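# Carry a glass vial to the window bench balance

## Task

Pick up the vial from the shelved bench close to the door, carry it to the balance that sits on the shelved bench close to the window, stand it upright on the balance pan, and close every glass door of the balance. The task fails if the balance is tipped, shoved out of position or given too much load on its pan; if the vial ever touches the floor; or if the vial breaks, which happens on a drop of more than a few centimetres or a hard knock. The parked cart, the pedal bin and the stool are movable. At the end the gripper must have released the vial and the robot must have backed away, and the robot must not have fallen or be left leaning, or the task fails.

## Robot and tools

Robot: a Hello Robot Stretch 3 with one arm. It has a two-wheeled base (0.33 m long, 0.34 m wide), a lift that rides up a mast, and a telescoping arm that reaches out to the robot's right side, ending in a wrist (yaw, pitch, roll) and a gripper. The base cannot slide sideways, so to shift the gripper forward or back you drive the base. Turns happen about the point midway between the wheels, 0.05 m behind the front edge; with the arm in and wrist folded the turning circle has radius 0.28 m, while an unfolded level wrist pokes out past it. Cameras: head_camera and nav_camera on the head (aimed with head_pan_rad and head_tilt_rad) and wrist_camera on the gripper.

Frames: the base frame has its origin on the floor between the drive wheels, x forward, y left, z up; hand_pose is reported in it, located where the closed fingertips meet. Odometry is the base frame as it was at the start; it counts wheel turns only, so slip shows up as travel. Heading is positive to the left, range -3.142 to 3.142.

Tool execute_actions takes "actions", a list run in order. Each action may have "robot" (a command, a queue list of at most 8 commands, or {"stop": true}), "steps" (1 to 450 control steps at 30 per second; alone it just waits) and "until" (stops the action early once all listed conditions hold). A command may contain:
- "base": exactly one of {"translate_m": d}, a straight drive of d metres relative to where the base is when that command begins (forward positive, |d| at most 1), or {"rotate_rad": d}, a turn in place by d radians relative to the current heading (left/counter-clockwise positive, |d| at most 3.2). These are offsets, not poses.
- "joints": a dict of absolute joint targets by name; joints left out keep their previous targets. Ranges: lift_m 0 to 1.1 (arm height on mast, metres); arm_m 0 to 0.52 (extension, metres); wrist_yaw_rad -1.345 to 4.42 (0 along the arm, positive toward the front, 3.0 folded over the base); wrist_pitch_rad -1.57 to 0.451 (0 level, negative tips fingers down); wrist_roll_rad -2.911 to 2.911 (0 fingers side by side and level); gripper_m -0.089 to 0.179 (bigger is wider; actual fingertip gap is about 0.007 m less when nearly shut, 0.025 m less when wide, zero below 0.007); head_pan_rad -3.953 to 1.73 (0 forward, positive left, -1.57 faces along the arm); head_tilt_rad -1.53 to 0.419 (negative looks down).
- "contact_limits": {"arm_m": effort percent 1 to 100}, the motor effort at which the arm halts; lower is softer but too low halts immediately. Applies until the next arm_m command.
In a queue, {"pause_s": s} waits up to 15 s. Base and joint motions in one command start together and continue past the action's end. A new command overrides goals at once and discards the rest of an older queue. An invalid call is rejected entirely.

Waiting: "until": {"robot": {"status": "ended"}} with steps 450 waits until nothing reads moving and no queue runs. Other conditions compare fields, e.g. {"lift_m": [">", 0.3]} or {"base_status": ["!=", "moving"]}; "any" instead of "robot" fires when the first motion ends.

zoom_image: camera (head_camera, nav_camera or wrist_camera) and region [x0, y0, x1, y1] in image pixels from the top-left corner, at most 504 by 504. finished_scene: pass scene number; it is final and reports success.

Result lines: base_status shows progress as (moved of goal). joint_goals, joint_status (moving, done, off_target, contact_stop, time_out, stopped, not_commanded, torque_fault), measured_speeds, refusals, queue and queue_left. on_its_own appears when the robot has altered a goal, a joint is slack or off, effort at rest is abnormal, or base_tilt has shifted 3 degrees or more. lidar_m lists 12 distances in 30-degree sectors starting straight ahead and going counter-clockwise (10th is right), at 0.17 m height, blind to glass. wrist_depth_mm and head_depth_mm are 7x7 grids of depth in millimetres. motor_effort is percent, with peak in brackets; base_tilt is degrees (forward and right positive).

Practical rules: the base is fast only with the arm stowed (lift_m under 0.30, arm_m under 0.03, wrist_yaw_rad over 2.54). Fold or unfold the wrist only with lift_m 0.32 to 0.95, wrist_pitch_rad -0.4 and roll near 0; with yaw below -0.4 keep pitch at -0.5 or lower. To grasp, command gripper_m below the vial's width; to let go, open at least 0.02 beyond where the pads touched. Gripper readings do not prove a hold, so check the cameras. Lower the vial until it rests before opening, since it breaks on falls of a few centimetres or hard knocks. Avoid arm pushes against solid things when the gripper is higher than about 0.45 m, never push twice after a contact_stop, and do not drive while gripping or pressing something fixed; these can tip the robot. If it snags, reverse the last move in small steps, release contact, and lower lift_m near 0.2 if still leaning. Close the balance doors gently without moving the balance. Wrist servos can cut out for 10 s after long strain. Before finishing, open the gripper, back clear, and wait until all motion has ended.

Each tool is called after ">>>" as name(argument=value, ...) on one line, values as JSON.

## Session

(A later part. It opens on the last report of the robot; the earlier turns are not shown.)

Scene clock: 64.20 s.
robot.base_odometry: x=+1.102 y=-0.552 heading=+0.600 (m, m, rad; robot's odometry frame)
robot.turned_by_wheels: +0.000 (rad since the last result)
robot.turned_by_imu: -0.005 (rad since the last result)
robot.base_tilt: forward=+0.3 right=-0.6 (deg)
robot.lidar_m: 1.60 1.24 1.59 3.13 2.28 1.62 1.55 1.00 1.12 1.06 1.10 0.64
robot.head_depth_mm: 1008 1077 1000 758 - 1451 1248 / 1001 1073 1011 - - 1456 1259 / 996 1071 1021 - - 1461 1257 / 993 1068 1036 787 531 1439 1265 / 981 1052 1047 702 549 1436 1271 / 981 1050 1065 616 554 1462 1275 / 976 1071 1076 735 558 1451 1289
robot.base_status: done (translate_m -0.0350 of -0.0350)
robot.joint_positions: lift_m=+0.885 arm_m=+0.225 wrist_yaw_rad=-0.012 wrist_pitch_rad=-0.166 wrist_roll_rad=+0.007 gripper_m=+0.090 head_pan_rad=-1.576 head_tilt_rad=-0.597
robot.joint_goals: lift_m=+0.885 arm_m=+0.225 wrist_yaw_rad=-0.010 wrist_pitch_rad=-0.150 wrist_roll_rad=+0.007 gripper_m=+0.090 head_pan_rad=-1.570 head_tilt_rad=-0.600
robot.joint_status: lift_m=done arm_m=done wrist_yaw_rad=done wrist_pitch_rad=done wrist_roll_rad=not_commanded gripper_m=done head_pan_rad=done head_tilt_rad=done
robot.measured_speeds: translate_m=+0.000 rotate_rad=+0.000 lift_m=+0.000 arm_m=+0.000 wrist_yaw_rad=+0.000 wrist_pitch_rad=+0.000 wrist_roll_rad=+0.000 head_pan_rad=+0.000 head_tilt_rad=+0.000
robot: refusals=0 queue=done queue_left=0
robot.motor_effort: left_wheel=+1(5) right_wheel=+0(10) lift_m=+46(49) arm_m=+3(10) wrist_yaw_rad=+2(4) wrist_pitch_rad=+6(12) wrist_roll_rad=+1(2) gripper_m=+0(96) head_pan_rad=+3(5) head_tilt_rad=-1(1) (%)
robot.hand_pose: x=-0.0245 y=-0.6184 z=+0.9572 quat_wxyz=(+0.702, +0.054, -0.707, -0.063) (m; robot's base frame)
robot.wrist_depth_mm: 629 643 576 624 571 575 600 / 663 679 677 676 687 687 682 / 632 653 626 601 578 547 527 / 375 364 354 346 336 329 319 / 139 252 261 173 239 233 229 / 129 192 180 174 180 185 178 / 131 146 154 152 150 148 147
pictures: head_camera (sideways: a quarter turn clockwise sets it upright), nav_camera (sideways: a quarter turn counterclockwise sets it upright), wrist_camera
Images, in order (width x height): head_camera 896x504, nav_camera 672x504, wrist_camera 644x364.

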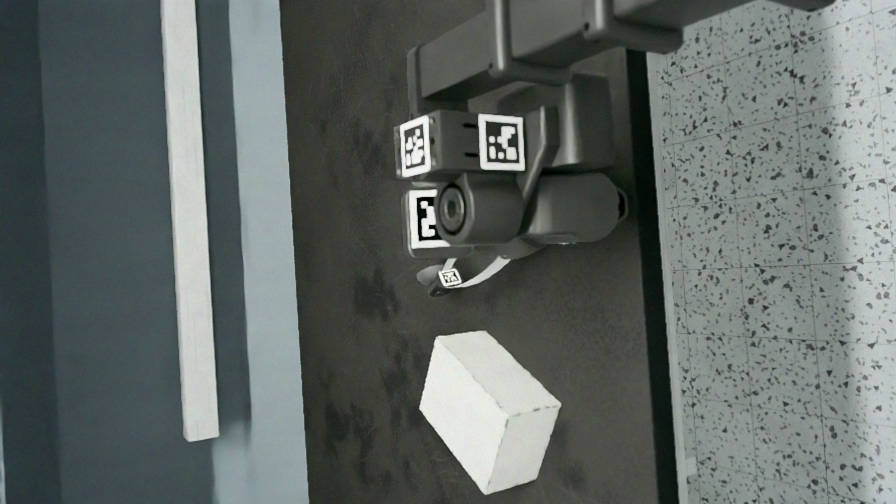

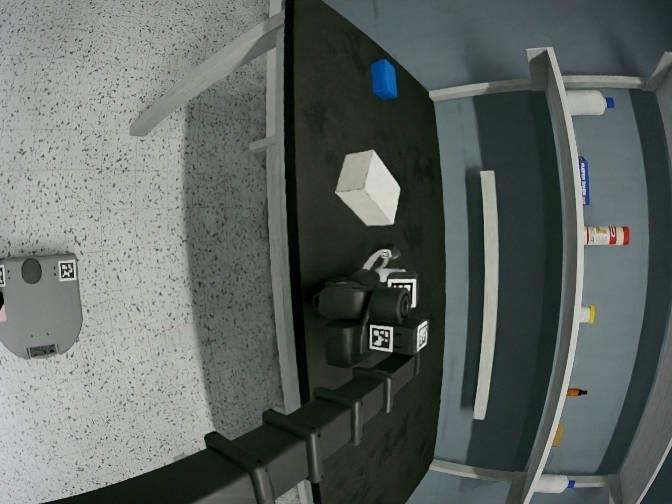

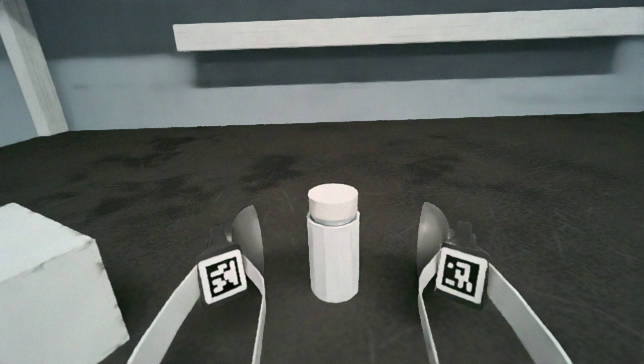

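>>> execute_actions(actions=[{"robot":{"joints":{"wrist_yaw_rad":0.01,"lift_m":0.88}},"steps":100,"until":{"robot":{"status":"ended"}}},{"robot":{"joints":{"gripper_m":0.01}},"steps":100,"until":{"robot":{"status":"ended"}}}])

>>> zoom_image(camera="wrist_camera", region=[220, 150, 460, 330])

Scene clock: 68.13 s.
robot.base_odometry: x=+1.102 y=-0.552 heading=+0.600 (m, m, rad; robot's odometry frame)
robot.turned_by_wheels: +0.000 (rad since the last result)
robot.turned_by_imu: +0.000 (rad since the last result)
robot.base_tilt: forward=+0.5 right=-0.6 (deg)
robot.lidar_m: 1.60 1.24 1.59 3.15 2.27 1.62 1.54 1.00 1.12 1.06 1.09 0.63
robot.head_depth_mm: 1006 1079 996 759 - 1407 1252 / 999 1073 1011 771 - 1464 1253 / 995 1066 1026 - - 1465 1266 / 992 1065 1035 751 529 1438 1266 / 987 1057 1046 717 549 1448 1277 / 978 1048 1065 617 552 1440 1274 / 970 1071 1077 737 557 1457 1273
robot.base_status: done (translate_m -0.0350 of -0.0350)
robot.joint_positions: lift_m=+0.880 arm_m=+0.225 wrist_yaw_rad=+0.007 wrist_pitch_rad=-0.168 wrist_roll_rad=+0.007 gripper_m=+0.010 head_pan_rad=-1.576 head_tilt_rad=-0.597
robot.joint_goals: lift_m=+0.880 arm_m=+0.225 wrist_yaw_rad=+0.010 wrist_pitch_rad=-0.150 wrist_roll_rad=+0.007 gripper_m=+0.010 head_pan_rad=-1.570 head_tilt_rad=-0.600
robot.joint_status: lift_m=done arm_m=done wrist_yaw_rad=done wrist_pitch_rad=done wrist_roll_rad=not_commanded gripper_m=done head_pan_rad=done head_tilt_rad=done
robot.measured_speeds: translate_m=+0.000 rotate_rad=+0.000 lift_m=+0.000 arm_m=+0.000 wrist_yaw_rad=+0.000 wrist_pitch_rad=+0.000 wrist_roll_rad=+0.000 head_pan_rad=+0.000 head_tilt_rad=+0.000
robot: refusals=0 queue=done queue_left=0
robot.motor_effort: left_wheel=+1(1) right_wheel=+0(0) lift_m=+25(43) arm_m=+3(3) wrist_yaw_rad=+2(2) wrist_pitch_rad=+7(7) wrist_roll_rad=+1(1) gripper_m=-6(94) head_pan_rad=+4(4) head_tilt_rad=-1(1) (%)
robot.hand_pose: x=-0.0196 y=-0.6183 z=+0.9526 quat_wxyz=(+0.703, +0.062, -0.706, -0.057) (m; robot's base frame)
robot.wrist_depth_mm: 639 648 618 628 569 593 558 / 675 680 685 678 673 669 674 / 647 624 598 576 548 530 507 / 361 350 341 321 324 314 307 / 130 241 239 160 233 225 220 / 127 176 183 169 173 174 172 / 130 145 147 146 144 143 141
pictures: head_camera (sideways: a quarter turn clockwise sets it upright), nav_camera (sideways: a quarter turn counterclockwise sets it upright), wrist_camera
Images, in order (width x height): head_camera 896x504, nav_camera 672x504, wrist_camera 644x364.

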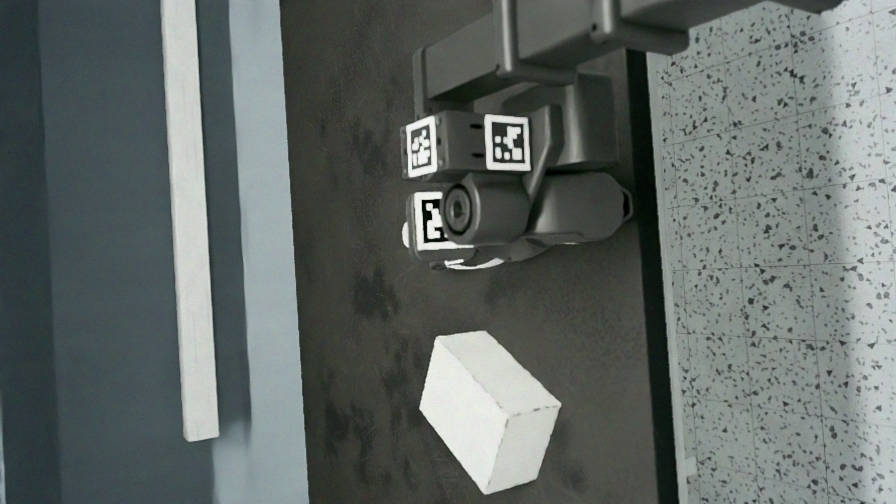

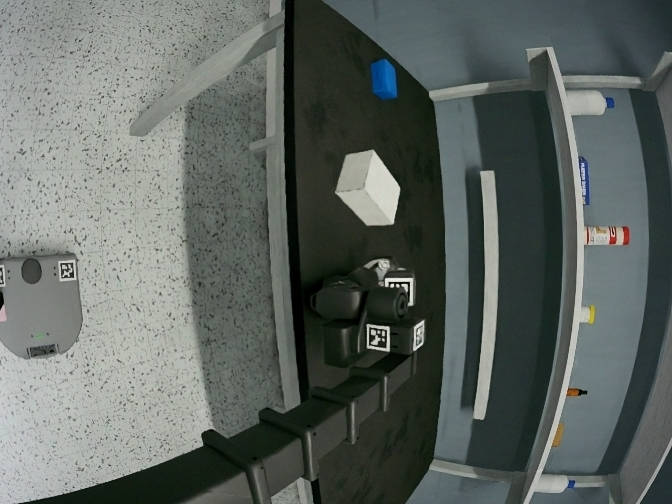

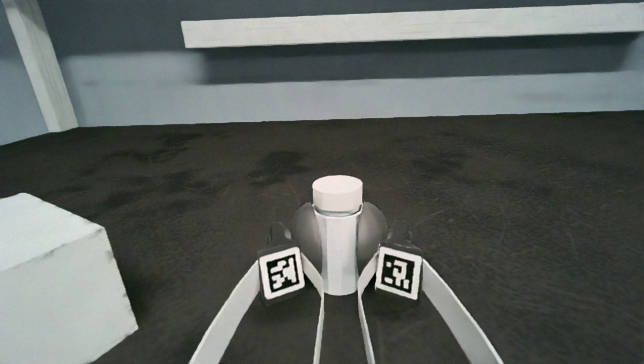

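Region (220, 150, 460, 330) of wrist_camera's 644x364 image, scaled by 2.100; it fills the top 378 rows of this view, and the rest is white.

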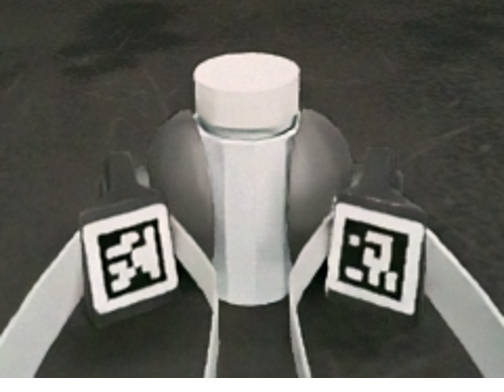

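>>> execute_actions(actions=[{"robot":{"joints":{"gripper_m":-0.02}},"steps":100,"until":{"robot":{"status":"ended"}}},{"robot":{"joints":{"lift_m":0.94}},"steps":100,"until":{"robot":{"status":"ended"}}},{"robot":{"joints":{"arm_m":0}},"steps":150,"until":{"robot":{"status":"ended"}}},{"robot":{"base":{"rotate_rad":2.08},"joints":{"head_pan_rad":0,"head_tilt_rad":-0.5}},"steps":60},{"robot":{"joints":{"wrist_pitch_rad":-0.4,"lift_m":0.8}},"steps":150,"until":{"robot":{"status":"ended"}}}])

Scene clock: 82.30 s.
robot.base_odometry: x=+1.102 y=-0.552 heading=+2.680 (m, m, rad; robot's odometry frame)
robot.turned_by_wheels: +2.080 (rad since the last result)
robot.turned_by_imu: +2.089 (rad since the last result)
robot.base_tilt: forward=+0.2 right=-0.7 (deg)
robot.lidar_m: 3.21 1.62 1.55 1.00 1.12 1.07 1.09 0.63 1.60 1.24 1.57 2.88
robot.head_depth_mm: 3027 3152 3528 2774 2028 1595 1317 / 3128 2855 3640 2821 2067 1601 1317 / 3333 3547 3964 2820 2054 1618 1330 / 3434 3788 - 2876 2092 1639 1336 / 3561 3858 - 2950 2093 1641 1339 / 3127 3204 3437 2746 2111 1646 1341 / 2727 2838 2110 2191 2131 1659 1355
robot.base_status: done (rotate_rad +2.0799 of +2.0800)
robot.joint_positions: lift_m=+0.800 arm_m=+0.001 wrist_yaw_rad=+0.009 wrist_pitch_rad=-0.417 wrist_roll_rad=+0.007 gripper_m=-0.019 head_pan_rad=-0.007 head_tilt_rad=-0.507
robot.joint_goals: lift_m=+0.800 arm_m=+0.000 wrist_yaw_rad=+0.010 wrist_pitch_rad=-0.400 wrist_roll_rad=+0.007 gripper_m=-0.020 head_pan_rad=+0.000 head_tilt_rad=-0.500
robot.joint_status: lift_m=done arm_m=done wrist_yaw_rad=done wrist_pitch_rad=done wrist_roll_rad=not_commanded gripper_m=done head_pan_rad=done head_tilt_rad=done
robot.measured_speeds: translate_m=+0.000 rotate_rad=+0.000 lift_m=+0.000 arm_m=+0.000 wrist_yaw_rad=+0.000 wrist_pitch_rad=+0.000 wrist_roll_rad=+0.000 head_pan_rad=+0.000 head_tilt_rad=+0.000
robot: refusals=0 queue=done queue_left=0
robot.motor_effort: left_wheel=-1(4) right_wheel=+3(9) lift_m=+25(49) arm_m=-5(5) wrist_yaw_rad=+1(3) wrist_pitch_rad=+7(7) wrist_roll_rad=+1(1) gripper_m=-19(100) head_pan_rad=+4(63) head_tilt_rad=+3(11) (%)
robot.hand_pose: x=-0.0195 y=-0.3705 z=+0.8133 quat_wxyz=(+0.690, +0.149, -0.693, -0.144) (m; robot's base frame)
robot.wrist_depth_mm: - - - 983 - - 993 / - - - - - - - / - - - - - - - / - - - - - - - / - - - 160 - - - / - - - - - - - / 972 968 951 924 918 929 898
pictures: head_camera (sideways: a quarter turn clockwise sets it upright), nav_camera (sideways: a quarter turn counterclockwise sets it upright), wrist_camera
Images, in order (width x height): head_camera 896x504, nav_camera 672x504, wrist_camera 644x364.

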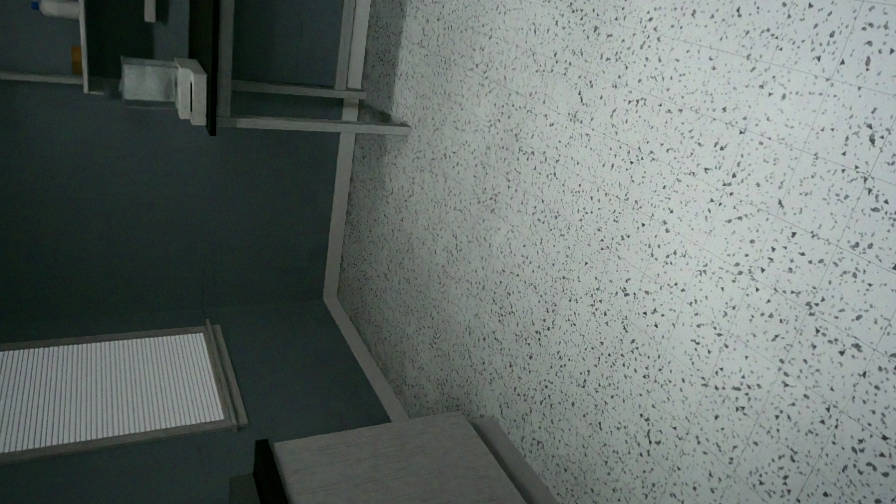

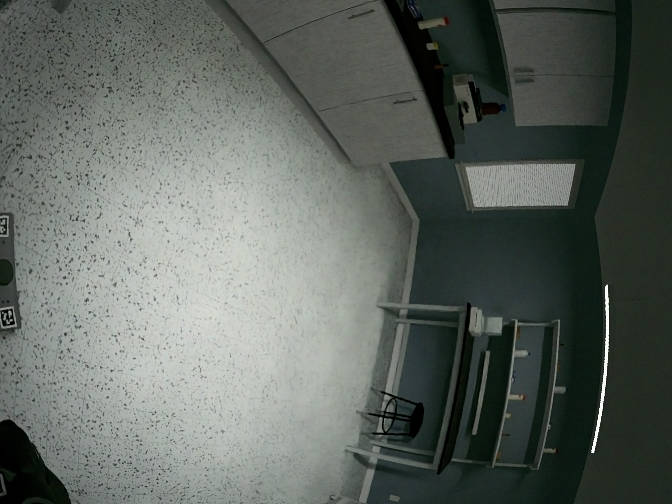

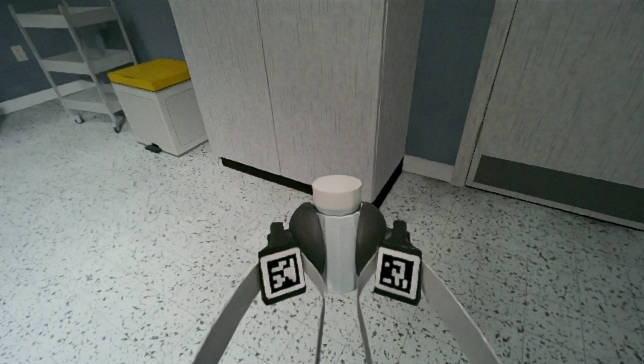

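>>> execute_actions(actions=[{"robot":{"joints":{"wrist_yaw_rad":2.8,"lift_m":0.45},"base":{"translate_m":0.5}},"steps":150,"until":{"robot":{"wrist_yaw_rad":[">",2.7]}}},{"robot":{"joints":{"lift_m":0.285}},"steps":150,"until":{"robot":{"lift_m":["<",0.295]}}},{"robot":[{"base":{"translate_m":1.0}},{"base":{"translate_m":0.9}}],"steps":450,"until":{"robot":{"status":"ended"}}}])

Scene clock: 99.47 s.
robot.base_odometry: x=-1.013 y=+0.500 heading=+2.680 (m, m, rad; robot's odometry frame)
robot.turned_by_wheels: +0.000 (rad since the last result)
robot.turned_by_imu: +0.011 (rad since the last result)
robot.base_tilt: forward=+0.3 right=-0.7 (deg)
robot.lidar_m: 1.54 1.11 1.06 0.60 0.62 1.56 2.96 2.37 2.25 1.85 0.79 1.41
robot.head_depth_mm: 1236 1325 1437 1581 1743 1605 1319 / 1285 1392 1512 1662 1833 1603 1321 / 1350 1465 1596 1765 1919 1616 1327 / 1418 1528 1688 1883 2000 1638 1338 / 1486 1625 1776 1938 2011 1643 1347 / 1459 1534 1587 1717 1810 1640 1346 / 1263 1332 1387 1464 1533 1559 1353
robot.base_status: done (translate_m +0.9000 of +0.9000)
robot.joint_positions: lift_m=+0.285 arm_m=+0.001 wrist_yaw_rad=+2.798 wrist_pitch_rad=-0.418 wrist_roll_rad=+0.007 gripper_m=-0.019 head_pan_rad=-0.007 head_tilt_rad=-0.506
robot.joint_goals: lift_m=+0.285 arm_m=+0.000 wrist_yaw_rad=+2.800 wrist_pitch_rad=-0.400 wrist_roll_rad=+0.007 gripper_m=-0.020 head_pan_rad=+0.000 head_tilt_rad=-0.500
robot.joint_status: lift_m=done arm_m=done wrist_yaw_rad=done wrist_pitch_rad=done wrist_roll_rad=not_commanded gripper_m=done head_pan_rad=done head_tilt_rad=done
robot.measured_speeds: translate_m=+0.000 rotate_rad=+0.000 lift_m=+0.000 arm_m=+0.000 wrist_yaw_rad=+0.000 wrist_pitch_rad=+0.000 wrist_roll_rad=+0.000 head_pan_rad=+0.000 head_tilt_rad=+0.000
robot: refusals=0 queue=done queue_left=0
robot.motor_effort: left_wheel=-1(7) right_wheel=+1(11) lift_m=+25(25) arm_m=-5(6) wrist_yaw_rad=+2(1) wrist_pitch_rad=+7(8) wrist_roll_rad=+2(1) gripper_m=-18(19) head_pan_rad=+5(5) head_tilt_rad=+2(3) (%)
robot.hand_pose: x=+0.0543 y=+0.0654 z=+0.2981 quat_wxyz=(+0.263, +0.709, +0.026, +0.654) (m; robot's base frame)
robot.wrist_depth_mm: - 532 850 - 963 930 882 / - 572 861 - - - 954 / - 690 854 934 903 868 866 / 752 748 728 713 692 692 662 / 607 - 586 160 576 556 550 / 509 481 512 172 468 470 463 / 448 - - 418 409 407 403
pictures: head_camera (sideways: a quarter turn clockwise sets it upright), nav_camera (sideways: a quarter turn counterclockwise sets it upright), wrist_camera
Images, in order (width x height): head_camera 896x504, nav_camera 672x504, wrist_camera 644x364.

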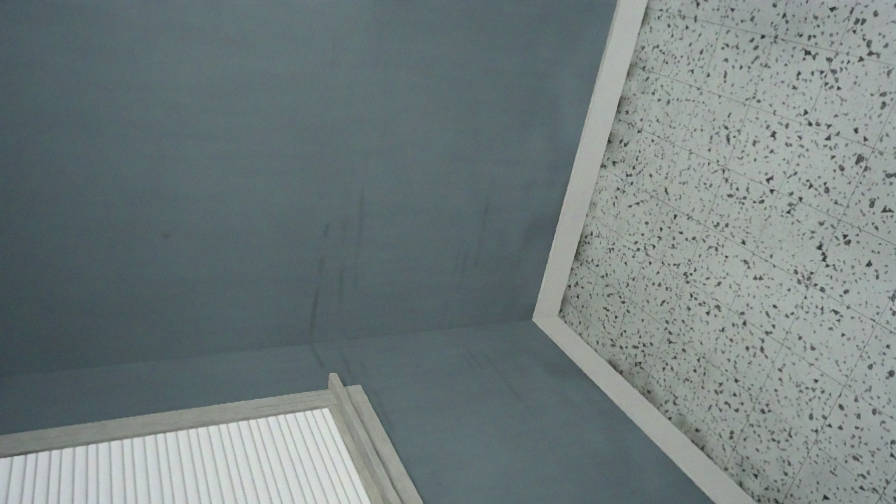

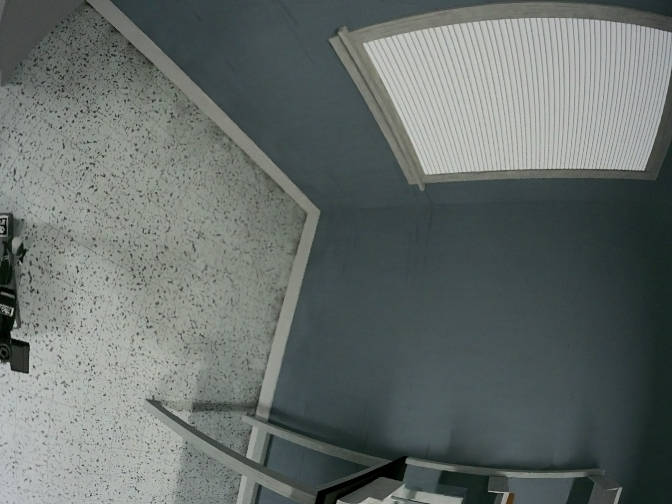

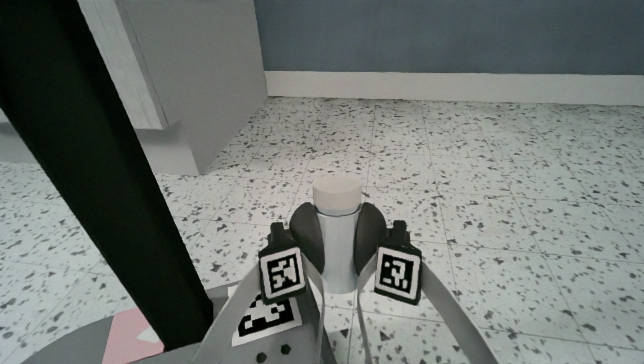

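>>> execute_actions(actions=[{"robot":[{"base":{"translate_m":0.6},"joints":{"head_pan_rad":-1.45,"head_tilt_rad":-0.4}},{"base":{"rotate_rad":-0.52}},{"base":{"translate_m":0.4},"joints":{"lift_m":0.9}}],"steps":450,"until":{"robot":{"status":"ended"}}}])

Scene clock: 113.83 s.
robot.base_odometry: x=-1.773 y=+1.100 heading=+2.160 (m, m, rad; robot's odometry frame)
robot.turned_by_wheels: -0.520 (rad since the last result)
robot.turned_by_imu: -0.516 (rad since the last result)
robot.base_tilt: forward=+0.3 right=-0.7 (deg)
robot.lidar_m: 0.57 0.59 0.79 0.79 0.81 1.08 1.34 3.91 0.57 0.56 0.72 0.60
robot.head_depth_mm: 2555 2732 2879 2648 587 618 688 / 2575 2789 2893 1043 579 626 1427 / 2621 2790 1830 736 581 635 1437 / 2622 2824 2906 1062 589 644 1440 / 2608 1967 679 669 596 654 1446 / 1680 1686 1583 1090 723 1461 1409 / 1330 1265 1279 1110 729 1204 1254
robot.base_status: done (translate_m +0.4000 of +0.4000)
robot.joint_positions: lift_m=+0.900 arm_m=+0.001 wrist_yaw_rad=+2.798 wrist_pitch_rad=-0.418 wrist_roll_rad=+0.007 gripper_m=-0.019 head_pan_rad=-1.443 head_tilt_rad=-0.408
robot.joint_goals: lift_m=+0.900 arm_m=+0.000 wrist_yaw_rad=+2.800 wrist_pitch_rad=-0.400 wrist_roll_rad=+0.007 gripper_m=-0.020 head_pan_rad=-1.450 head_tilt_rad=-0.400
robot.joint_status: lift_m=done arm_m=done wrist_yaw_rad=done wrist_pitch_rad=done wrist_roll_rad=not_commanded gripper_m=done head_pan_rad=done head_tilt_rad=done
robot.measured_speeds: translate_m=+0.000 rotate_rad=+0.000 lift_m=+0.000 arm_m=+0.000 wrist_yaw_rad=+0.000 wrist_pitch_rad=+0.000 wrist_roll_rad=+0.000 head_pan_rad=+0.000 head_tilt_rad=+0.000
robot: refusals=0 queue=done queue_left=0
robot.motor_effort: left_wheel=+1(9) right_wheel=-1(11) lift_m=+46(51) arm_m=-5(6) wrist_yaw_rad=+1(2) wrist_pitch_rad=+8(8) wrist_roll_rad=+1(1) gripper_m=-18(18) head_pan_rad=-4(62) head_tilt_rad=+3(10) (%)
robot.hand_pose: x=+0.0542 y=+0.0653 z=+0.9122 quat_wxyz=(+0.263, +0.709, +0.026, +0.654) (m; robot's base frame)
robot.wrist_depth_mm: - 677 715 791 834 610 470 / - 709 767 878 920 637 495 / - 795 875 949 - 665 499 / 780 880 972 - - 701 521 / 857 - - 160 - 741 537 / 959 - - - - 768 562 / - - - - - 785 574
pictures: head_camera (sideways: a quarter turn clockwise sets it upright), nav_camera (sideways: a quarter turn counterclockwise sets it upright), wrist_camera
Images, in order (width x height): head_camera 896x504, nav_camera 672x504, wrist_camera 644x364.

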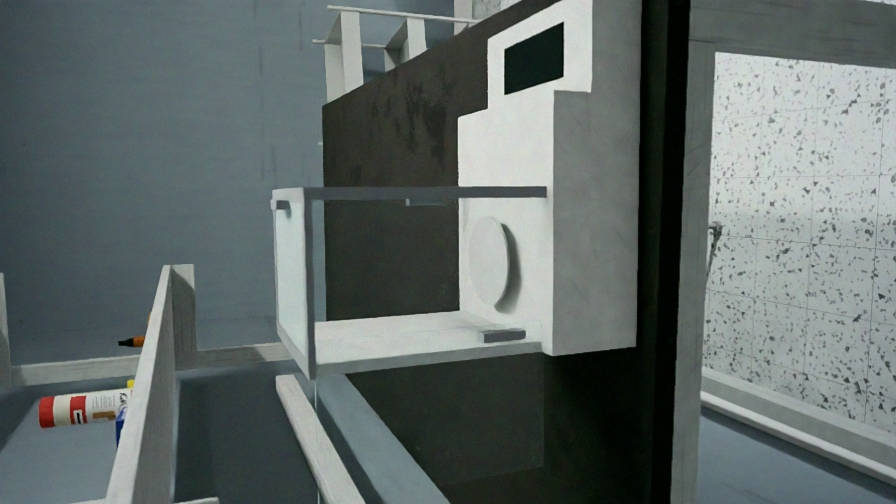

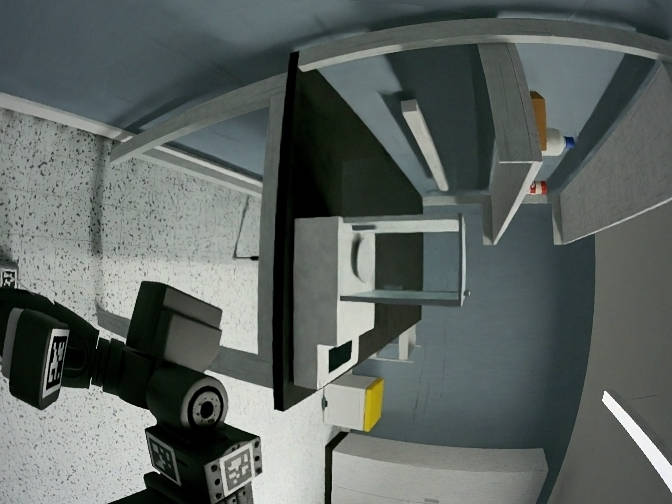

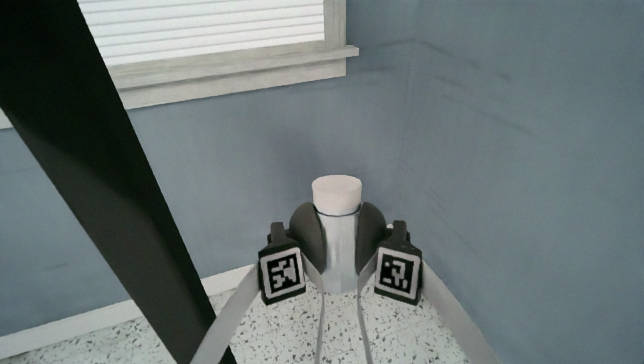

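>>> execute_actions(actions=[{"robot":{"base":{"translate_m":0.11},"joints":{"head_pan_rad":-1.57,"wrist_yaw_rad":0.0}},"steps":150,"until":{"robot":{"status":"ended"}}},{"robot":{"joints":{"lift_m":1.02,"wrist_pitch_rad":-0.1,"wrist_yaw_rad":-0.03}},"steps":150,"until":{"robot":{"status":"ended"}}},{"robot":{"joints":{"wrist_pitch_rad":-0.15,"arm_m":0.1}},"steps":150,"until":{"robot":{"status":"ended"}}}])

Scene clock: 123.67 s.
robot.base_odometry: x=-1.834 y=+1.191 heading=+2.160 (m, m, rad; robot's odometry frame)
robot.turned_by_wheels: +0.000 (rad since the last result)
robot.turned_by_imu: +0.000 (rad since the last result)
robot.base_tilt: forward=+0.4 right=-0.6 (deg)
robot.lidar_m: 0.46 0.48 0.64 0.79 0.81 1.09 1.44 3.70 0.59 1.49 0.65 0.48
robot.head_depth_mm: 2671 2817 3027 - - - 781 / 2643 2809 2938 - - - 1430 / 2643 2849 1819 1277 - - 1396 / 2618 2804 2895 1155 582 634 1444 / 2618 2747 1888 948 686 635 1444 / 2540 1843 1922 1091 722 633 1379 / 1385 546 1416 1107 732 631 1262
robot.base_status: done (translate_m +0.1100 of +0.1100)
robot.joint_positions: lift_m=+1.020 arm_m=+0.100 wrist_yaw_rad=-0.028 wrist_pitch_rad=-0.169 wrist_roll_rad=+0.007 gripper_m=-0.019 head_pan_rad=-1.563 head_tilt_rad=-0.408
robot.joint_goals: lift_m=+1.020 arm_m=+0.100 wrist_yaw_rad=-0.030 wrist_pitch_rad=-0.150 wrist_roll_rad=+0.007 gripper_m=-0.020 head_pan_rad=-1.570 head_tilt_rad=-0.400
robot.joint_status: lift_m=done arm_m=done wrist_yaw_rad=done wrist_pitch_rad=done wrist_roll_rad=not_commanded gripper_m=done head_pan_rad=done head_tilt_rad=done
robot.measured_speeds: translate_m=+0.000 rotate_rad=+0.000 lift_m=+0.000 arm_m=+0.000 wrist_yaw_rad=+0.000 wrist_pitch_rad=+0.000 wrist_roll_rad=+0.000 head_pan_rad=+0.000 head_tilt_rad=+0.000
robot: refusals=0 queue=done queue_left=0
robot.motor_effort: left_wheel=+1(4) right_wheel=-1(3) lift_m=+46(45) arm_m=+3(4) wrist_yaw_rad=-1(4) wrist_pitch_rad=+8(8) wrist_roll_rad=+1(1) gripper_m=-18(19) head_pan_rad=-5(22) head_tilt_rad=+3(3) (%)
robot.hand_pose: x=-0.0285 y=-0.4931 z=+1.0916 quat_wxyz=(+0.702, +0.050, -0.707, -0.070) (m; robot's base frame)
robot.wrist_depth_mm: 580 857 238 - - - - / 575 819 276 - - - - / 520 829 322 - - - - / 565 736 319 561 405 - - / 523 517 345 160 303 368 - / 399 398 374 236 241 245 - / 323 321 258 251 254 255 261
pictures: head_camera (sideways: a quarter turn clockwise sets it upright), nav_camera (sideways: a quarter turn counterclockwise sets it upright), wrist_camera
Images, in order (width x height): head_camera 896x504, nav_camera 672x504, wrist_camera 644x364.

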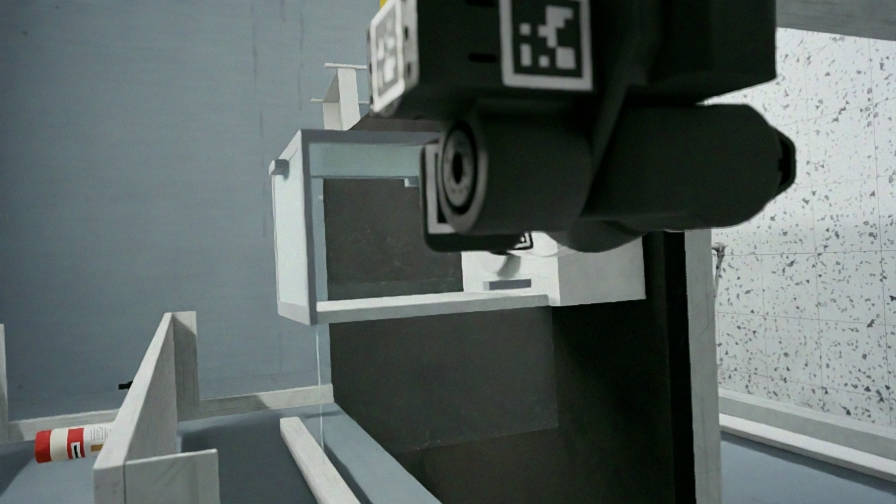

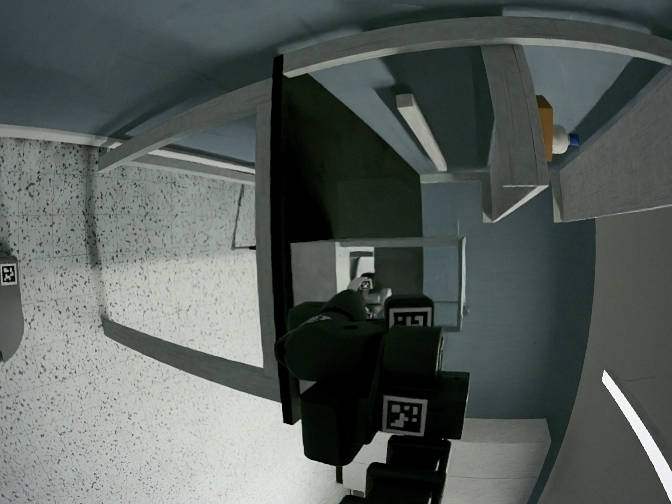

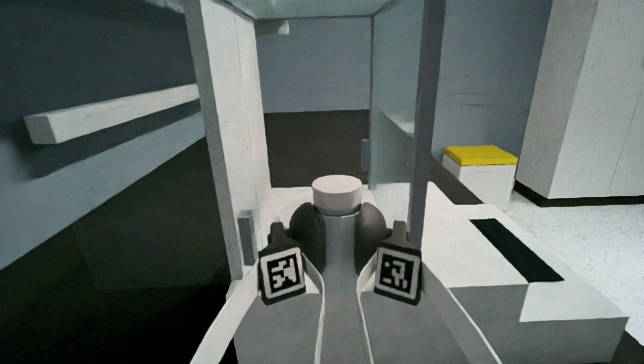

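>>> execute_actions(actions=[{"robot":{"joints":{"arm_m":0.2},"contact_limits":{"arm_m":15}},"steps":150,"until":{"robot":{"status":"ended"}}}])

Scene clock: 127.93 s.
robot.base_odometry: x=-1.834 y=+1.191 heading=+2.160 (m, m, rad; robot's odometry frame)
robot.turned_by_wheels: +0.000 (rad since the last result)
robot.turned_by_imu: +0.000 (rad since the last result)
robot.base_tilt: forward=+0.3 right=-0.6 (deg)
robot.lidar_m: 0.46 0.48 0.64 0.79 0.81 1.09 1.44 3.69 0.59 1.49 0.65 0.48
robot.head_depth_mm: 2656 2856 3030 - 593 662 1311 / 2643 2807 2944 - 589 641 1427 / 2684 2796 1817 - - 639 1428 / 2608 2780 2938 1073 583 637 1436 / 2612 2773 1911 948 688 634 1444 / 2572 1856 1942 1097 724 633 1380 / 1385 544 1417 1110 729 630 1258
robot.base_status: done (translate_m +0.1100 of +0.1100)
robot.joint_positions: lift_m=+1.020 arm_m=+0.200 wrist_yaw_rad=-0.029 wrist_pitch_rad=-0.169 wrist_roll_rad=+0.007 gripper_m=-0.019 head_pan_rad=-1.563 head_tilt_rad=-0.408
robot.joint_goals: lift_m=+1.020 arm_m=+0.200 wrist_yaw_rad=-0.030 wrist_pitch_rad=-0.150 wrist_roll_rad=+0.007 gripper_m=-0.020 head_pan_rad=-1.570 head_tilt_rad=-0.400
robot.joint_status: lift_m=done arm_m=done wrist_yaw_rad=done wrist_pitch_rad=done wrist_roll_rad=not_commanded gripper_m=done head_pan_rad=done head_tilt_rad=done
robot.measured_speeds: translate_m=+0.000 rotate_rad=+0.000 lift_m=+0.000 arm_m=+0.000 wrist_yaw_rad=+0.000 wrist_pitch_rad=+0.000 wrist_roll_rad=+0.000 head_pan_rad=+0.000 head_tilt_rad=+0.000
robot: refusals=0 queue=done queue_left=0
robot.motor_effort: left_wheel=+1(1) right_wheel=-1(1) lift_m=+46(46) arm_m=+4(4) wrist_yaw_rad=-1(1) wrist_pitch_rad=+8(7) wrist_roll_rad=+1(1) gripper_m=-19(19) head_pan_rad=-4(5) head_tilt_rad=+4(3) (%)
robot.contact_limits: arm_m 15 (drawing in: default 33, maximum 53; extending or still: default 42, maximum 70)
robot.hand_pose: x=-0.0286 y=-0.5931 z=+1.0915 quat_wxyz=(+0.702, +0.050, -0.707, -0.070) (m; robot's base frame)
robot.wrist_depth_mm: 513 121 248 - - - - / 536 119 249 - - 99 - / 491 117 242 - - - - / 568 125 235 703 639 626 - / 525 134 230 160 311 285 - / 404 145 197 201 223 223 - / 324 298 189 194 192 184 229
pictures: head_camera (sideways: a quarter turn clockwise sets it upright), nav_camera (sideways: a quarter turn counterclockwise sets it upright), wrist_camera
Images, in order (width x height): head_camera 896x504, nav_camera 672x504, wrist_camera 644x364.

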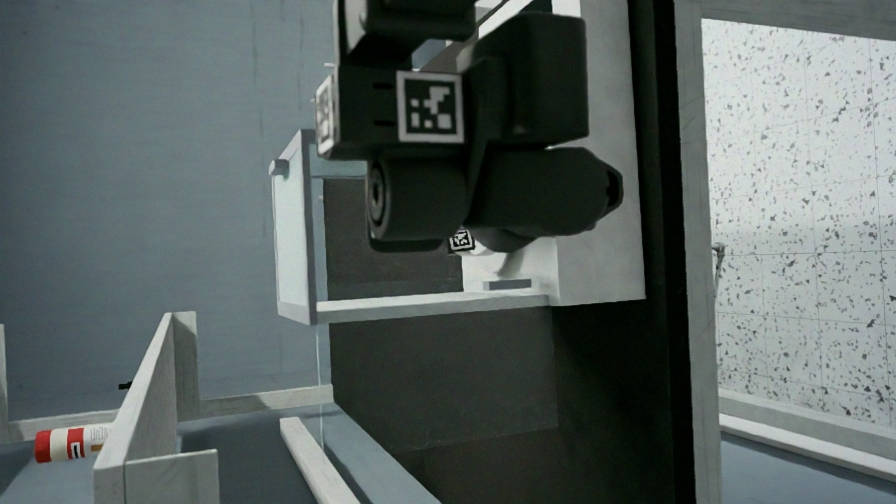

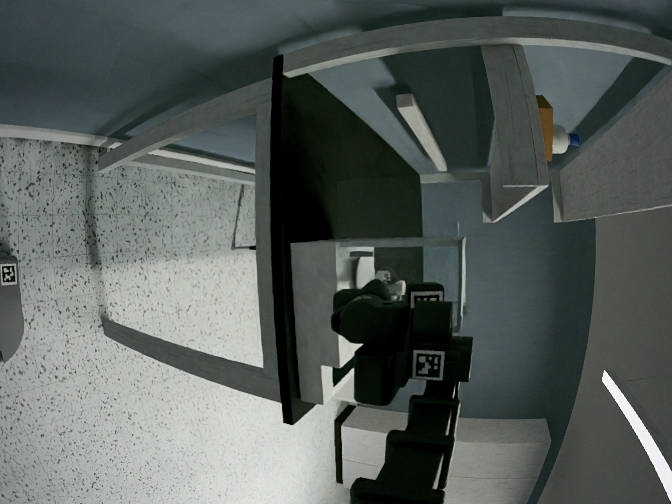

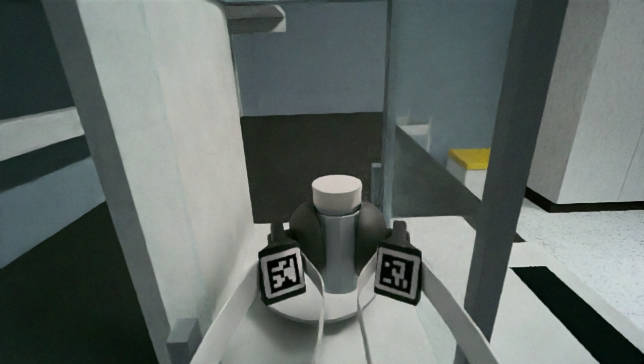

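>>> execute_actions(actions=[{"robot":{"joints":{"arm_m":0.245},"contact_limits":{"arm_m":15}},"steps":150,"until":{"robot":{"status":"ended"}}},{"robot":{"joints":{"lift_m":1.01}},"steps":150,"until":{"robot":{"status":"ended"}}}])

>>> zoom_image(camera="wrist_camera", region=[160, 164, 520, 364])

Scene clock: 134.13 s.
robot.base_odometry: x=-1.834 y=+1.191 heading=+2.160 (m, m, rad; robot's odometry frame)
robot.turned_by_wheels: +0.000 (rad since the last result)
robot.turned_by_imu: +0.000 (rad since the last result)
robot.base_tilt: forward=+0.2 right=-0.6 (deg)
robot.lidar_m: 0.46 0.48 0.64 0.79 0.81 1.09 1.44 3.70 0.59 1.49 0.65 0.48
robot.head_depth_mm: 2618 2837 3008 - 594 660 1306 / 2669 2838 2987 - 582 637 1420 / 2635 2822 2379 - 585 638 1429 / 2659 2806 2897 1068 580 636 1445 / 2615 2741 1886 948 685 633 1447 / 2552 1854 1941 1089 722 632 1376 / 1387 546 1424 1107 731 630 1251
robot.base_status: done (translate_m +0.1100 of +0.1100)
robot.joint_positions: lift_m=+1.010 arm_m=+0.245 wrist_yaw_rad=-0.029 wrist_pitch_rad=-0.169 wrist_roll_rad=+0.007 gripper_m=-0.019 head_pan_rad=-1.563 head_tilt_rad=-0.408
robot.joint_goals: lift_m=+1.010 arm_m=+0.245 wrist_yaw_rad=-0.030 wrist_pitch_rad=-0.150 wrist_roll_rad=+0.007 gripper_m=-0.020 head_pan_rad=-1.570 head_tilt_rad=-0.400
robot.joint_status: lift_m=done arm_m=done wrist_yaw_rad=done wrist_pitch_rad=done wrist_roll_rad=not_commanded gripper_m=done head_pan_rad=done head_tilt_rad=done
robot.measured_speeds: translate_m=+0.000 rotate_rad=+0.000 lift_m=+0.000 arm_m=+0.000 wrist_yaw_rad=+0.000 wrist_pitch_rad=+0.000 wrist_roll_rad=+0.000 head_pan_rad=+0.000 head_tilt_rad=+0.000
robot: refusals=0 queue=done queue_left=0
robot.motor_effort: left_wheel=+1(1) right_wheel=-1(1) lift_m=+24(48) arm_m=+3(4) wrist_yaw_rad=-1(1) wrist_pitch_rad=+8(8) wrist_roll_rad=+1(1) gripper_m=-19(19) head_pan_rad=-6(5) head_tilt_rad=+3(3) (%)
robot.contact_limits: arm_m 15 (drawing in: default 33, maximum 53; extending or still: default 42, maximum 70)
robot.hand_pose: x=-0.0286 y=-0.6381 z=+1.0823 quat_wxyz=(+0.702, +0.050, -0.707, -0.070) (m; robot's base frame)
robot.wrist_depth_mm: 93 124 - - - - - / 92 122 - - - - - / 91 121 942 - - - - / 90 119 242 685 610 - - / 89 118 236 160 286 462 66 / 89 117 191 188 213 219 68 / 88 115 172 167 176 179 74
pictures: head_camera (sideways: a quarter turn clockwise sets it upright), nav_camera (sideways: a quarter turn counterclockwise sets it upright), wrist_camera
Images, in order (width x height): head_camera 896x504, nav_camera 672x504, wrist_camera 644x364.

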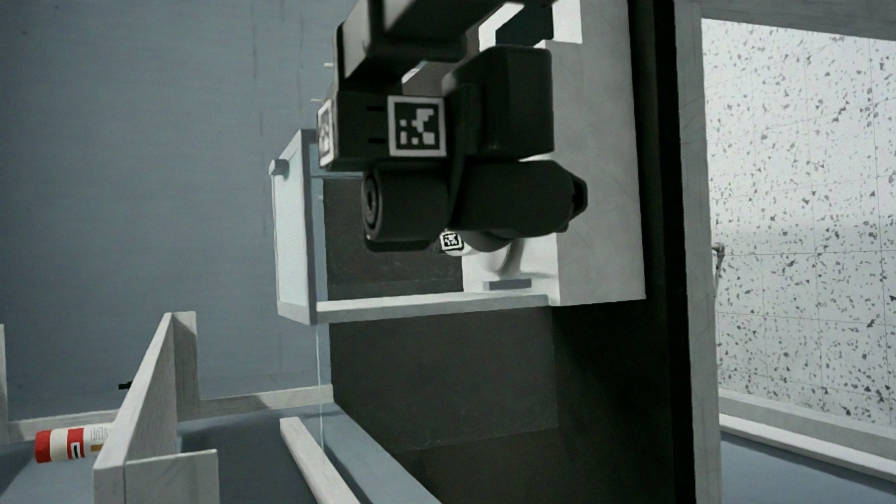

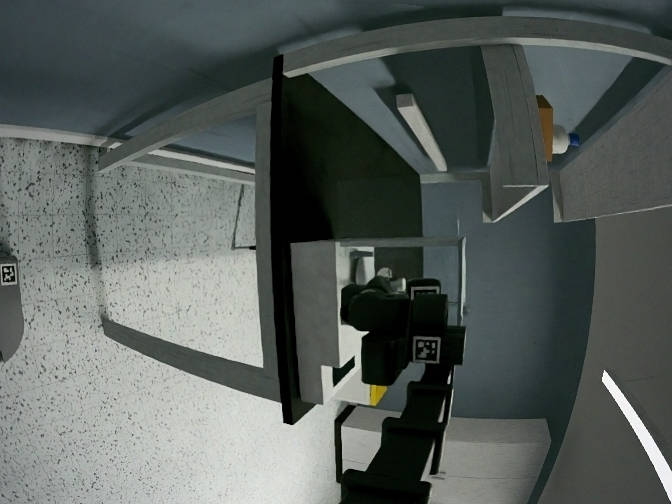

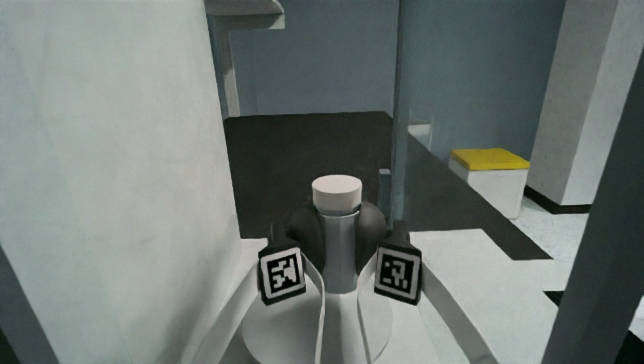

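Region (160, 164, 520, 364) of wrist_camera's 644x364 image, scaled by 1.400.

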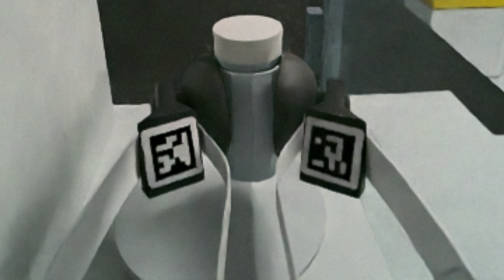

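>>> execute_actions(actions=[{"robot":{"joints":{"arm_m":0.236,"lift_m":0.999,"wrist_yaw_rad":-0.005},"contact_limits":{"arm_m":15}},"steps":150,"until":{"robot":{"status":"ended"}}},{"steps":10}])

Scene clock: 137.13 s.
robot.base_odometry: x=-1.834 y=+1.191 heading=+2.160 (m, m, rad; robot's odometry frame)
robot.turned_by_wheels: +0.000 (rad since the last result)
robot.turned_by_imu: +0.000 (rad since the last result)
robot.base_tilt: forward=+0.3 right=-0.6 (deg)
robot.lidar_m: 0.46 0.48 0.64 0.79 0.82 1.09 1.44 3.69 0.59 1.48 0.65 0.48
robot.head_depth_mm: 2657 2836 3031 - 595 660 1310 / 2614 2829 2997 - 589 639 1427 / 2635 2832 1818 - 586 637 1438 / 2619 2817 2898 1071 580 635 1439 / 2615 2760 1885 949 688 634 1457 / 2546 1838 1929 1094 723 633 1373 / 1385 544 1415 1106 730 632 1258
robot.base_status: done (translate_m +0.1100 of +0.1100)
robot.joint_positions: lift_m=+0.999 arm_m=+0.236 wrist_yaw_rad=-0.008 wrist_pitch_rad=-0.169 wrist_roll_rad=+0.007 gripper_m=-0.019 head_pan_rad=-1.563 head_tilt_rad=-0.408
robot.joint_goals: lift_m=+0.999 arm_m=+0.236 wrist_yaw_rad=-0.005 wrist_pitch_rad=-0.150 wrist_roll_rad=+0.007 gripper_m=-0.020 head_pan_rad=-1.570 head_tilt_rad=-0.400
robot.joint_status: lift_m=done arm_m=done wrist_yaw_rad=done wrist_pitch_rad=done wrist_roll_rad=not_commanded gripper_m=done head_pan_rad=done head_tilt_rad=done
robot.measured_speeds: translate_m=+0.000 rotate_rad=+0.000 lift_m=+0.000 arm_m=+0.000 wrist_yaw_rad=+0.000 wrist_pitch_rad=+0.000 wrist_roll_rad=+0.000 head_pan_rad=+0.000 head_tilt_rad=+0.000
robot: refusals=0 queue=done queue_left=0
robot.motor_effort: left_wheel=+1(1) right_wheel=-1(1) lift_m=+24(28) arm_m=-5(6) wrist_yaw_rad=+2(4) wrist_pitch_rad=+8(8) wrist_roll_rad=+1(2) gripper_m=-18(18) head_pan_rad=-5(6) head_tilt_rad=+3(3) (%)
robot.contact_limits: arm_m 15 (drawing in: default 33, maximum 53; extending or still: default 42, maximum 70)
robot.hand_pose: x=-0.0234 y=-0.6298 z=+1.0712 quat_wxyz=(+0.702, +0.057, -0.707, -0.063) (m; robot's base frame)
robot.wrist_depth_mm: 86 114 - - - - - / 86 113 226 - - - - / 85 112 222 - - - - / 85 111 219 646 580 - 70 / 86 110 214 160 269 296 71 / 338 109 175 173 193 204 77 / 285 109 166 159 165 166 84
pictures: head_camera (sideways: a quarter turn clockwise sets it upright), nav_camera (sideways: a quarter turn counterclockwise sets it upright), wrist_camera
Images, in order (width x height): head_camera 896x504, nav_camera 672x504, wrist_camera 644x364.

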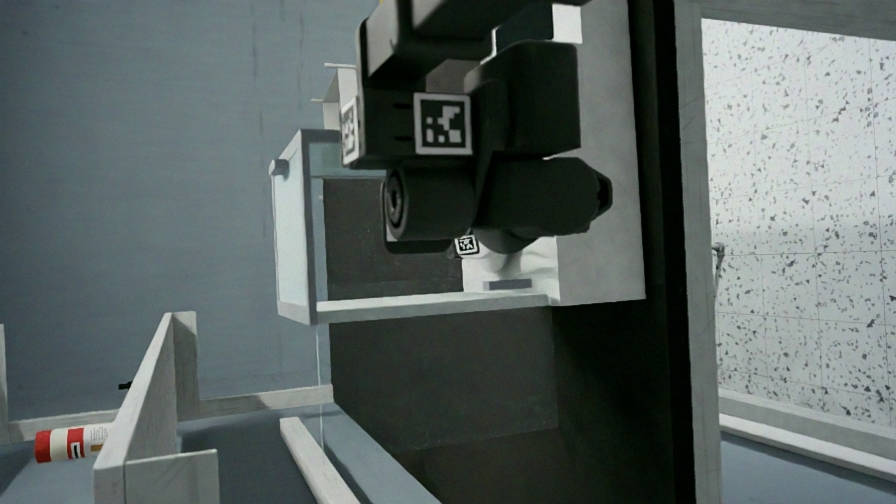

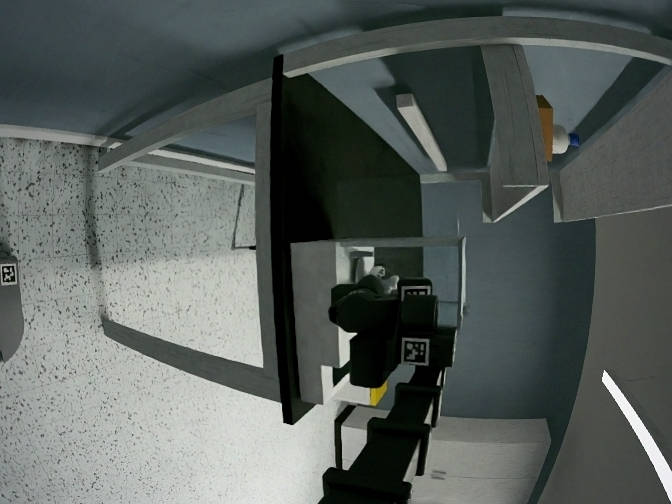

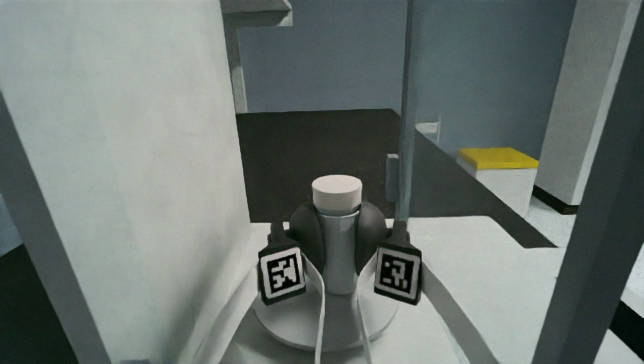

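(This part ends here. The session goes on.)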